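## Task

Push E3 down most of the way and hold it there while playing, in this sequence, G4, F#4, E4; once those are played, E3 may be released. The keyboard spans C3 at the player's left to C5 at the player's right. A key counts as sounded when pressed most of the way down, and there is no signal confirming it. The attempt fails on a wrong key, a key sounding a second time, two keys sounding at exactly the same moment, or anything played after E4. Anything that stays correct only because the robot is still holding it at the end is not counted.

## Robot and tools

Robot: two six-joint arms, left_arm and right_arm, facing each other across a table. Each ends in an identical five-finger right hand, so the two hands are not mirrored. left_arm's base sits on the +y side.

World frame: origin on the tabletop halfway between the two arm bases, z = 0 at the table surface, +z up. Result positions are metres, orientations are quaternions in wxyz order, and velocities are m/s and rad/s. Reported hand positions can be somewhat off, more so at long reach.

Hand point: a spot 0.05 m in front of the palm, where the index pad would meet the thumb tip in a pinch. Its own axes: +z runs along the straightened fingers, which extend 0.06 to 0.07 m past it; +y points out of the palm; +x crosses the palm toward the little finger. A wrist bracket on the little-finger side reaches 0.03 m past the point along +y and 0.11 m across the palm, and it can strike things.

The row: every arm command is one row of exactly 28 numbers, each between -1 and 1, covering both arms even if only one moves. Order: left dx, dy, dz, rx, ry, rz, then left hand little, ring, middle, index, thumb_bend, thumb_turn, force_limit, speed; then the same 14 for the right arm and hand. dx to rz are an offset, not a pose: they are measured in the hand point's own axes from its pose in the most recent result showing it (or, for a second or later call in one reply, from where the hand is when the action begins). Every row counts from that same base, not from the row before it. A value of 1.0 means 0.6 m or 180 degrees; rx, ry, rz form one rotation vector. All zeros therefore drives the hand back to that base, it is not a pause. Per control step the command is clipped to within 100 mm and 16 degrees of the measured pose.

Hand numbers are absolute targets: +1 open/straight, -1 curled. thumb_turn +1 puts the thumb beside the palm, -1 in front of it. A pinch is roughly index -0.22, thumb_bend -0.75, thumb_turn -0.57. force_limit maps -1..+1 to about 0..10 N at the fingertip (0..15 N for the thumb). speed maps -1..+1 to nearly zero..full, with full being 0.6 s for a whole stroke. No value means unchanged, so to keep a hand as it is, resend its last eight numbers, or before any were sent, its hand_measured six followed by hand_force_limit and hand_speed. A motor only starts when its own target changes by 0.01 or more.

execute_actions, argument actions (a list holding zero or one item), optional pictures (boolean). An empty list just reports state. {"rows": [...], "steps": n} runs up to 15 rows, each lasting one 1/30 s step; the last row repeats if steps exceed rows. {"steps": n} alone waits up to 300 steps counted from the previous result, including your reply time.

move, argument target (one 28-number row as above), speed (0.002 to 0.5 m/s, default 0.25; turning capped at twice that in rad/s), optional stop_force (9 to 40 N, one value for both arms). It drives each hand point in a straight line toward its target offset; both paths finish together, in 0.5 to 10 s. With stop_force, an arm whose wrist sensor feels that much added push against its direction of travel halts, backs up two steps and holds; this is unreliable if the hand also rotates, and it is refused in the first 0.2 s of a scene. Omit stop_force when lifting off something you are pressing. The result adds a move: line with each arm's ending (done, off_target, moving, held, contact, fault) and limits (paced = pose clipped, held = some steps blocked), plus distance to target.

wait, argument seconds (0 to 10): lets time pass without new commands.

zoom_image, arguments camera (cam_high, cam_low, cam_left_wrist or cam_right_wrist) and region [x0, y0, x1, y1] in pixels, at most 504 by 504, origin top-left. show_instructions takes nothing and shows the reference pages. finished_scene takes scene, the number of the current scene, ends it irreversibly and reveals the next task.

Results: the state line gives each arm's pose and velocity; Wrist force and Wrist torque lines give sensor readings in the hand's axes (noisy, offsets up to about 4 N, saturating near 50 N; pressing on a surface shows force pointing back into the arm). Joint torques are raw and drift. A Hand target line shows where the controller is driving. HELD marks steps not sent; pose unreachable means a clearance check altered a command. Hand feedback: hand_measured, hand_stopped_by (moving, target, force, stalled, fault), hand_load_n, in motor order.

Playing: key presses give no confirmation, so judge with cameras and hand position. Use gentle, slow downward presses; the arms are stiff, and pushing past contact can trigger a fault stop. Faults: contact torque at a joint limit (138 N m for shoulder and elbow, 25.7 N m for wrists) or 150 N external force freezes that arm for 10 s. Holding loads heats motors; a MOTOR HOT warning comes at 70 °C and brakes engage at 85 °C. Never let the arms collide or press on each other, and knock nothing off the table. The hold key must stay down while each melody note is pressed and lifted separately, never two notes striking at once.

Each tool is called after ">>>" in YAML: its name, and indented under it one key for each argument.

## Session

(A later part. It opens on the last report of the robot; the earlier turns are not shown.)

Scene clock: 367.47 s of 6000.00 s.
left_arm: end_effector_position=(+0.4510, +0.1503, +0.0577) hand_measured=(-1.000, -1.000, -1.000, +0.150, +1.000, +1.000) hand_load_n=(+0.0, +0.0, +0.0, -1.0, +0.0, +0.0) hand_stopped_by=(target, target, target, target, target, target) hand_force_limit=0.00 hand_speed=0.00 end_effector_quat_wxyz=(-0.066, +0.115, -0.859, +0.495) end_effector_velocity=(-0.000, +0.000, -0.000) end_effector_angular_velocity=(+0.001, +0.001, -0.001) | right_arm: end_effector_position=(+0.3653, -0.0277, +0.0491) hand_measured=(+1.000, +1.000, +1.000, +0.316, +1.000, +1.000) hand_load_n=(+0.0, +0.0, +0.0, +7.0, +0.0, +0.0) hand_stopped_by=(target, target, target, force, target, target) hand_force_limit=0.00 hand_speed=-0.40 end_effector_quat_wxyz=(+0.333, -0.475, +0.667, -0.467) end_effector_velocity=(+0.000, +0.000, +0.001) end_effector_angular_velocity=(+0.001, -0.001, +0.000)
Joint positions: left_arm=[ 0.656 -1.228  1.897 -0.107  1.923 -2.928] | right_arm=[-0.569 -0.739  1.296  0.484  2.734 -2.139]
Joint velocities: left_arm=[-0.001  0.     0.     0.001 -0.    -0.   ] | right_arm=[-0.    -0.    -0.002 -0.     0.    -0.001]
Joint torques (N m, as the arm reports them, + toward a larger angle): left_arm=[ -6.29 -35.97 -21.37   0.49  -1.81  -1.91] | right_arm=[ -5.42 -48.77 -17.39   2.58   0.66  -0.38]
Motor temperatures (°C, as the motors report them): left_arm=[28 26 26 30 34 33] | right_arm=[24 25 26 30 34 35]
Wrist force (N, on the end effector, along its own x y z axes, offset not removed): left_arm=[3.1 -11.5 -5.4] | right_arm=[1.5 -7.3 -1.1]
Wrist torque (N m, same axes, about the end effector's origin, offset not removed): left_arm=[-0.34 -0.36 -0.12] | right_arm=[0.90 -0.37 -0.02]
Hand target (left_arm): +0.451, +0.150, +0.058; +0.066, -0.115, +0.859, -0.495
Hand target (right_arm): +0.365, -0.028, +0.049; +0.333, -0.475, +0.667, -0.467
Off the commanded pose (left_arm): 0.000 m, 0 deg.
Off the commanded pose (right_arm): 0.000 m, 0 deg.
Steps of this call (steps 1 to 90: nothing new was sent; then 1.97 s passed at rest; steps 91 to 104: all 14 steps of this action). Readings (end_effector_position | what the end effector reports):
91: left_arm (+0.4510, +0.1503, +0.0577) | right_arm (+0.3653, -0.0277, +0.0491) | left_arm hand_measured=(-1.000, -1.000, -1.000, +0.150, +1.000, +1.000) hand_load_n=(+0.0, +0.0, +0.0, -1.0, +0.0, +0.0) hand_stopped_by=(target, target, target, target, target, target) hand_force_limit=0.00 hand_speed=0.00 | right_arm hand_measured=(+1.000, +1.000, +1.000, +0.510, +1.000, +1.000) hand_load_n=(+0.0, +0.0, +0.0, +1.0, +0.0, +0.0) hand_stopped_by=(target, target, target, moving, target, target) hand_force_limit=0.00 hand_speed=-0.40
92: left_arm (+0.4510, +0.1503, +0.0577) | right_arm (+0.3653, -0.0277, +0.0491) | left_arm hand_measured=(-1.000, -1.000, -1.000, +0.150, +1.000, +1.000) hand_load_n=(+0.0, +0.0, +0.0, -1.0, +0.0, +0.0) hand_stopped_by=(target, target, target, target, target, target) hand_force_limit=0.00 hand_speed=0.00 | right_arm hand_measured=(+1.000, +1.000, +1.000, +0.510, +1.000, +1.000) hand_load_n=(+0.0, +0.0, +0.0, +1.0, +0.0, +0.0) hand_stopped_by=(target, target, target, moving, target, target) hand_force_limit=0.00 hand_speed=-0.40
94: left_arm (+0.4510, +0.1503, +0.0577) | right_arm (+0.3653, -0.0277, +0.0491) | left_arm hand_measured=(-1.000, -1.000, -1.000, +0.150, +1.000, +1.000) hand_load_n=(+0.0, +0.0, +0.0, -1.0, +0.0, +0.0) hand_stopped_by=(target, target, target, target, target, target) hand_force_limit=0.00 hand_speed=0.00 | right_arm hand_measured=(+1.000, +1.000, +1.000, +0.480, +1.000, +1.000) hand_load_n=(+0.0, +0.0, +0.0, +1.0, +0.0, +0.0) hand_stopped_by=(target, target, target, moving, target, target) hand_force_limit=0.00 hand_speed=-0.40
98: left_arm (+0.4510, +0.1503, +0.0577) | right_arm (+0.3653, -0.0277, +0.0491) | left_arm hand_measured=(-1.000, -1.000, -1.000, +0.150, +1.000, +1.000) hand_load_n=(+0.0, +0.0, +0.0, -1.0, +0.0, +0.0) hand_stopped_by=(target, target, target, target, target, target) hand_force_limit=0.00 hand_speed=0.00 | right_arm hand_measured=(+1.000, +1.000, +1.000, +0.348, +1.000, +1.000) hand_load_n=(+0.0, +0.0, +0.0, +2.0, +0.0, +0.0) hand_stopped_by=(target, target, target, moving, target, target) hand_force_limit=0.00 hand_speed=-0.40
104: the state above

>>> execute_actions:
  actions:
    - {"rows": [[0,0,0,0,0,0,-1,-1,-1,0.15,1,1,0,0, 0,0,0,0,0,0,1,1,1,0.95,1,1,0,0.3]], "steps": 10}
  pictures: false

>>> move:
  target: [0,-0.0505,-0.0293,0,0,0,-1,-1,-1,0.15,1,1,0,0, 0.06,-0.0548,-0.02,0,0,0,1,1,1,0.95,1,1,0,0.3]
  speed: 0.08

Scene clock: 378.20 s of 6000.00 s.
left_arm: end_effector_position=(+0.4510, +0.1503, +0.0577) hand_measured=(-1.000, -1.000, -1.000, +0.150, +1.000, +1.000) hand_load_n=(+0.0, +0.0, +0.0, -1.0, +0.0, +0.0) hand_stopped_by=(target, target, target, target, target, target) hand_force_limit=0.00 hand_speed=0.00 end_effector_quat_wxyz=(-0.066, +0.115, -0.859, +0.495) end_effector_velocity=(-0.000, -0.000, +0.000) end_effector_angular_velocity=(+0.000, +0.000, -0.000) | right_arm: end_effector_position=(+0.3652, -0.0277, +0.0491) hand_measured=(+1.000, +1.000, +1.000, +0.814, +1.000, +1.000) hand_load_n=(+0.0, +0.0, +0.0, +0.0, +0.0, +0.0) hand_stopped_by=(target, target, target, moving, target, target) hand_force_limit=0.00 hand_speed=0.30 end_effector_quat_wxyz=(+0.333, -0.475, +0.667, -0.467) end_effector_velocity=(-0.000, -0.000, -0.000) end_effector_angular_velocity=(-0.001, +0.001, +0.000)
Joint positions: left_arm=[ 0.656 -1.228  1.897 -0.107  1.923 -2.928] | right_arm=[-0.569 -0.739  1.296  0.484  2.734 -2.138]
Joint velocities: left_arm=[-0.    -0.    -0.     0.001 -0.     0.   ] | right_arm=[ 0.     0.001  0.     0.     0.    -0.   ]
Joint torques (N m, as the arm reports them, + toward a larger angle): left_arm=[ -5.69 -35.88 -21.59   0.6   -1.76  -2.03] | right_arm=[  4.42 -50.71 -13.24   1.33  -0.69   0.97]
Motor temperatures (°C, as the motors report them): left_arm=[28 26 26 30 34 33] | right_arm=[24 26 26 30 34 35]
Wrist force (N, on the end effector, along its own x y z axes, offset not removed): left_arm=[3.3 -11.5 -6.3] | right_arm=[0.9 2.3 0.4]
Wrist torque (N m, same axes, about the end effector's origin, offset not removed): left_arm=[-0.13 -0.37 -0.04] | right_arm=[0.29 -0.30 -0.05]
Hand target (left_arm): +0.451, +0.150, +0.058; +0.066, -0.115, +0.859, -0.495
Hand target (right_arm): +0.365, -0.028, +0.049; +0.333, -0.475, +0.667, -0.467
Off the commanded pose (left_arm): 0.000 m, 0 deg.
Off the commanded pose (right_arm): 0.000 m, 0 deg.
Steps of this call (steps 1 to 90: nothing new was sent; then 7.40 s passed at rest; steps 91 to 100: all 10 steps of this action). Readings (end_effector_position | what the end effector reports):
91: left_arm (+0.4510, +0.1503, +0.0577) | right_arm (+0.3652, -0.0277, +0.0491) | left_arm hand_measured=(-1.000, -1.000, -1.000, +0.150, +1.000, +1.000) hand_load_n=(+0.0, +0.0, +0.0, -1.0, +0.0, +0.0) hand_stopped_by=(target, target, target, target, target, target) hand_force_limit=0.00 hand_speed=0.00 | right_arm hand_measured=(+1.000, +1.000, +1.000, +0.316, +1.000, +1.000) hand_load_n=(+0.0, +0.0, +0.0, +7.5, +0.0, +0.0) hand_stopped_by=(target, target, target, moving, target, target) hand_force_limit=0.00 hand_speed=0.30
92: left_arm (+0.4510, +0.1503, +0.0577) | right_arm (+0.3652, -0.0277, +0.0491) | left_arm hand_measured=(-1.000, -1.000, -1.000, +0.150, +1.000, +1.000) hand_load_n=(+0.0, +0.0, +0.0, -1.0, +0.0, +0.0) hand_stopped_by=(target, target, target, target, target, target) hand_force_limit=0.00 hand_speed=0.00 | right_arm hand_measured=(+1.000, +1.000, +1.000, +0.316, +1.000, +1.000) hand_load_n=(+0.0, +0.0, +0.0, +7.5, +0.0, +0.0) hand_stopped_by=(target, target, target, moving, target, target) hand_force_limit=0.00 hand_speed=0.30
94: left_arm (+0.4510, +0.1503, +0.0577) | right_arm (+0.3652, -0.0277, +0.0491) | left_arm hand_measured=(-1.000, -1.000, -1.000, +0.150, +1.000, +1.000) hand_load_n=(+0.0, +0.0, +0.0, -1.0, +0.0, +0.0) hand_stopped_by=(target, target, target, target, target, target) hand_force_limit=0.00 hand_speed=0.00 | right_arm hand_measured=(+1.000, +1.000, +1.000, +0.380, +1.000, +1.000) hand_load_n=(+0.0, +0.0, +0.0, +0.0, +0.0, +0.0) hand_stopped_by=(target, target, target, moving, target, target) hand_force_limit=0.00 hand_speed=0.30
98: left_arm (+0.4510, +0.1503, +0.0577) | right_arm (+0.3652, -0.0277, +0.0491) | left_arm hand_measured=(-1.000, -1.000, -1.000, +0.150, +1.000, +1.000) hand_load_n=(+0.0, +0.0, +0.0, -1.0, +0.0, +0.0) hand_stopped_by=(target, target, target, target, target, target) hand_force_limit=0.00 hand_speed=0.00 | right_arm hand_measured=(+1.000, +1.000, +1.000, +0.670, +1.000, +1.000) hand_load_n=(+0.0, +0.0, +0.0, +0.0, +0.0, +0.0) hand_stopped_by=(target, target, target, moving, target, target) hand_force_limit=0.00 hand_speed=0.30
100: the state above

Scene clock: 379.57 s of 6000.00 s.
left_arm: end_effector_position=(+0.4511, +0.1503, +0.0925) hand_measured=(-1.000, -1.000, -1.000, +0.150, +1.000, +1.000) hand_load_n=(+0.0, +0.0, +0.0, +0.0, +0.0, +0.0) hand_stopped_by=(target, target, target, target, target, target) hand_force_limit=0.00 hand_speed=0.00 end_effector_quat_wxyz=(-0.066, +0.115, -0.859, +0.495) end_effector_velocity=(+0.000, +0.000, +0.002) end_effector_angular_velocity=(+0.000, +0.000, +0.001) | right_arm: end_effector_position=(+0.3536, -0.0616, +0.0839) hand_measured=(+1.000, +1.000, +1.000, +0.950, +1.000, +1.000) hand_load_n=(+0.0, +0.0, +0.0, +0.0, +0.0, +0.0) hand_stopped_by=(target, target, target, target, target, target) hand_force_limit=0.00 hand_speed=0.30 end_effector_quat_wxyz=(+0.333, -0.475, +0.667, -0.467) end_effector_velocity=(-0.001, -0.001, +0.003) end_effector_angular_velocity=(+0.003, -0.002, +0.001)
Joint positions: left_arm=[ 0.657 -1.278  1.859 -0.018  1.923 -2.928] | right_arm=[-0.583 -0.865  1.421  0.456  2.726 -2.169]
Joint velocities: left_arm=[ 0.001 -0.002 -0.002  0.004  0.    -0.   ] | right_arm=[-0.    -0.009  0.006 -0.004 -0.001 -0.004]
Joint torques (N m, as the arm reports them, + toward a larger angle): left_arm=[  5.67 -43.08 -27.98   2.45   2.26   1.83] | right_arm=[-12.99 -55.3   -8.75   0.13  -0.7   -2.51]
Motor temperatures (°C, as the motors report them): left_arm=[28 26 26 30 34 33] | right_arm=[24 26 26 30 34 35]
Wrist force (N, on the end effector, along its own x y z axes, offset not removed): left_arm=[-1.1 -1.3 1.5] | right_arm=[0.1 2.7 -1.4]
Wrist torque (N m, same axes, about the end effector's origin, offset not removed): left_arm=[-0.28 -0.14 -0.20] | right_arm=[0.44 -0.08 0.00]
Hand target (left_arm): +0.451, +0.150, +0.093; +0.066, -0.115, +0.859, -0.495
Hand target (right_arm): +0.354, -0.062, +0.084; +0.333, -0.475, +0.667, -0.467
Off the commanded pose (left_arm): 0.000 m, 0 deg.
Off the commanded pose (right_arm): 0.000 m, 0 deg.
move: done
camera_calibration (this result's frames):
cam_left_wrist: T_world_to_cam=[[-0.0201689, 0.492578, -0.870034, 0.0168141], [0.664414, 0.656864, 0.356488, -0.440625], [0.747093, -0.570873, -0.340524, -0.0882108], [0, 0, 0, 1]] pos_world=[0.358998, 0.230791, 0.141668]
cam_right_wrist: T_world_to_cam=[[-0.282031, 0.258133, -0.924027, 0.193572], [-0.181464, 0.931388, 0.315576, 0.0944368], [0.942088, 0.25668, -0.215839, -0.169058], [0, 0, 0, 1]] pos_world=[0.230997, -0.0945312, 0.112575]

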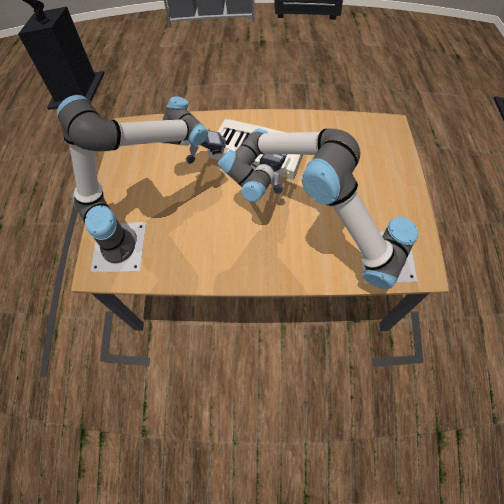

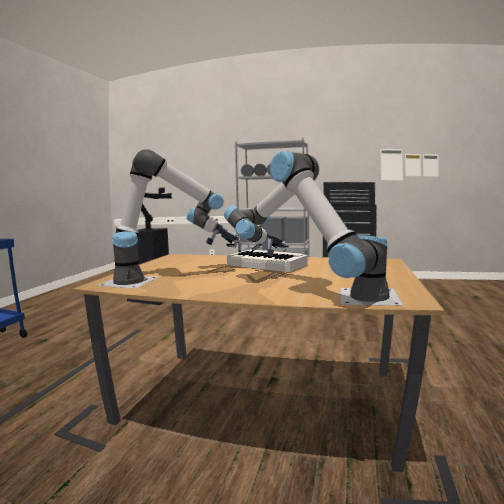

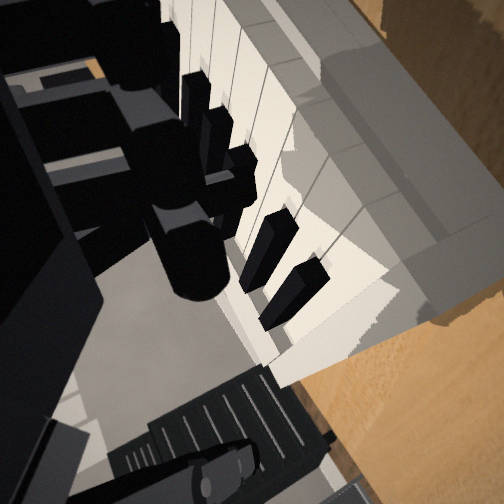

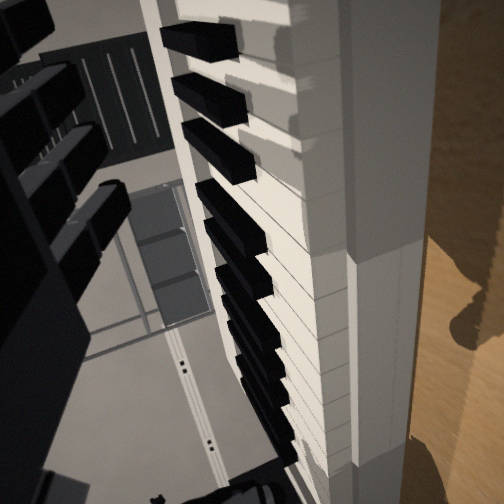

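>>> finished_scene:
  scene: 2

The scene is finished: the task was done.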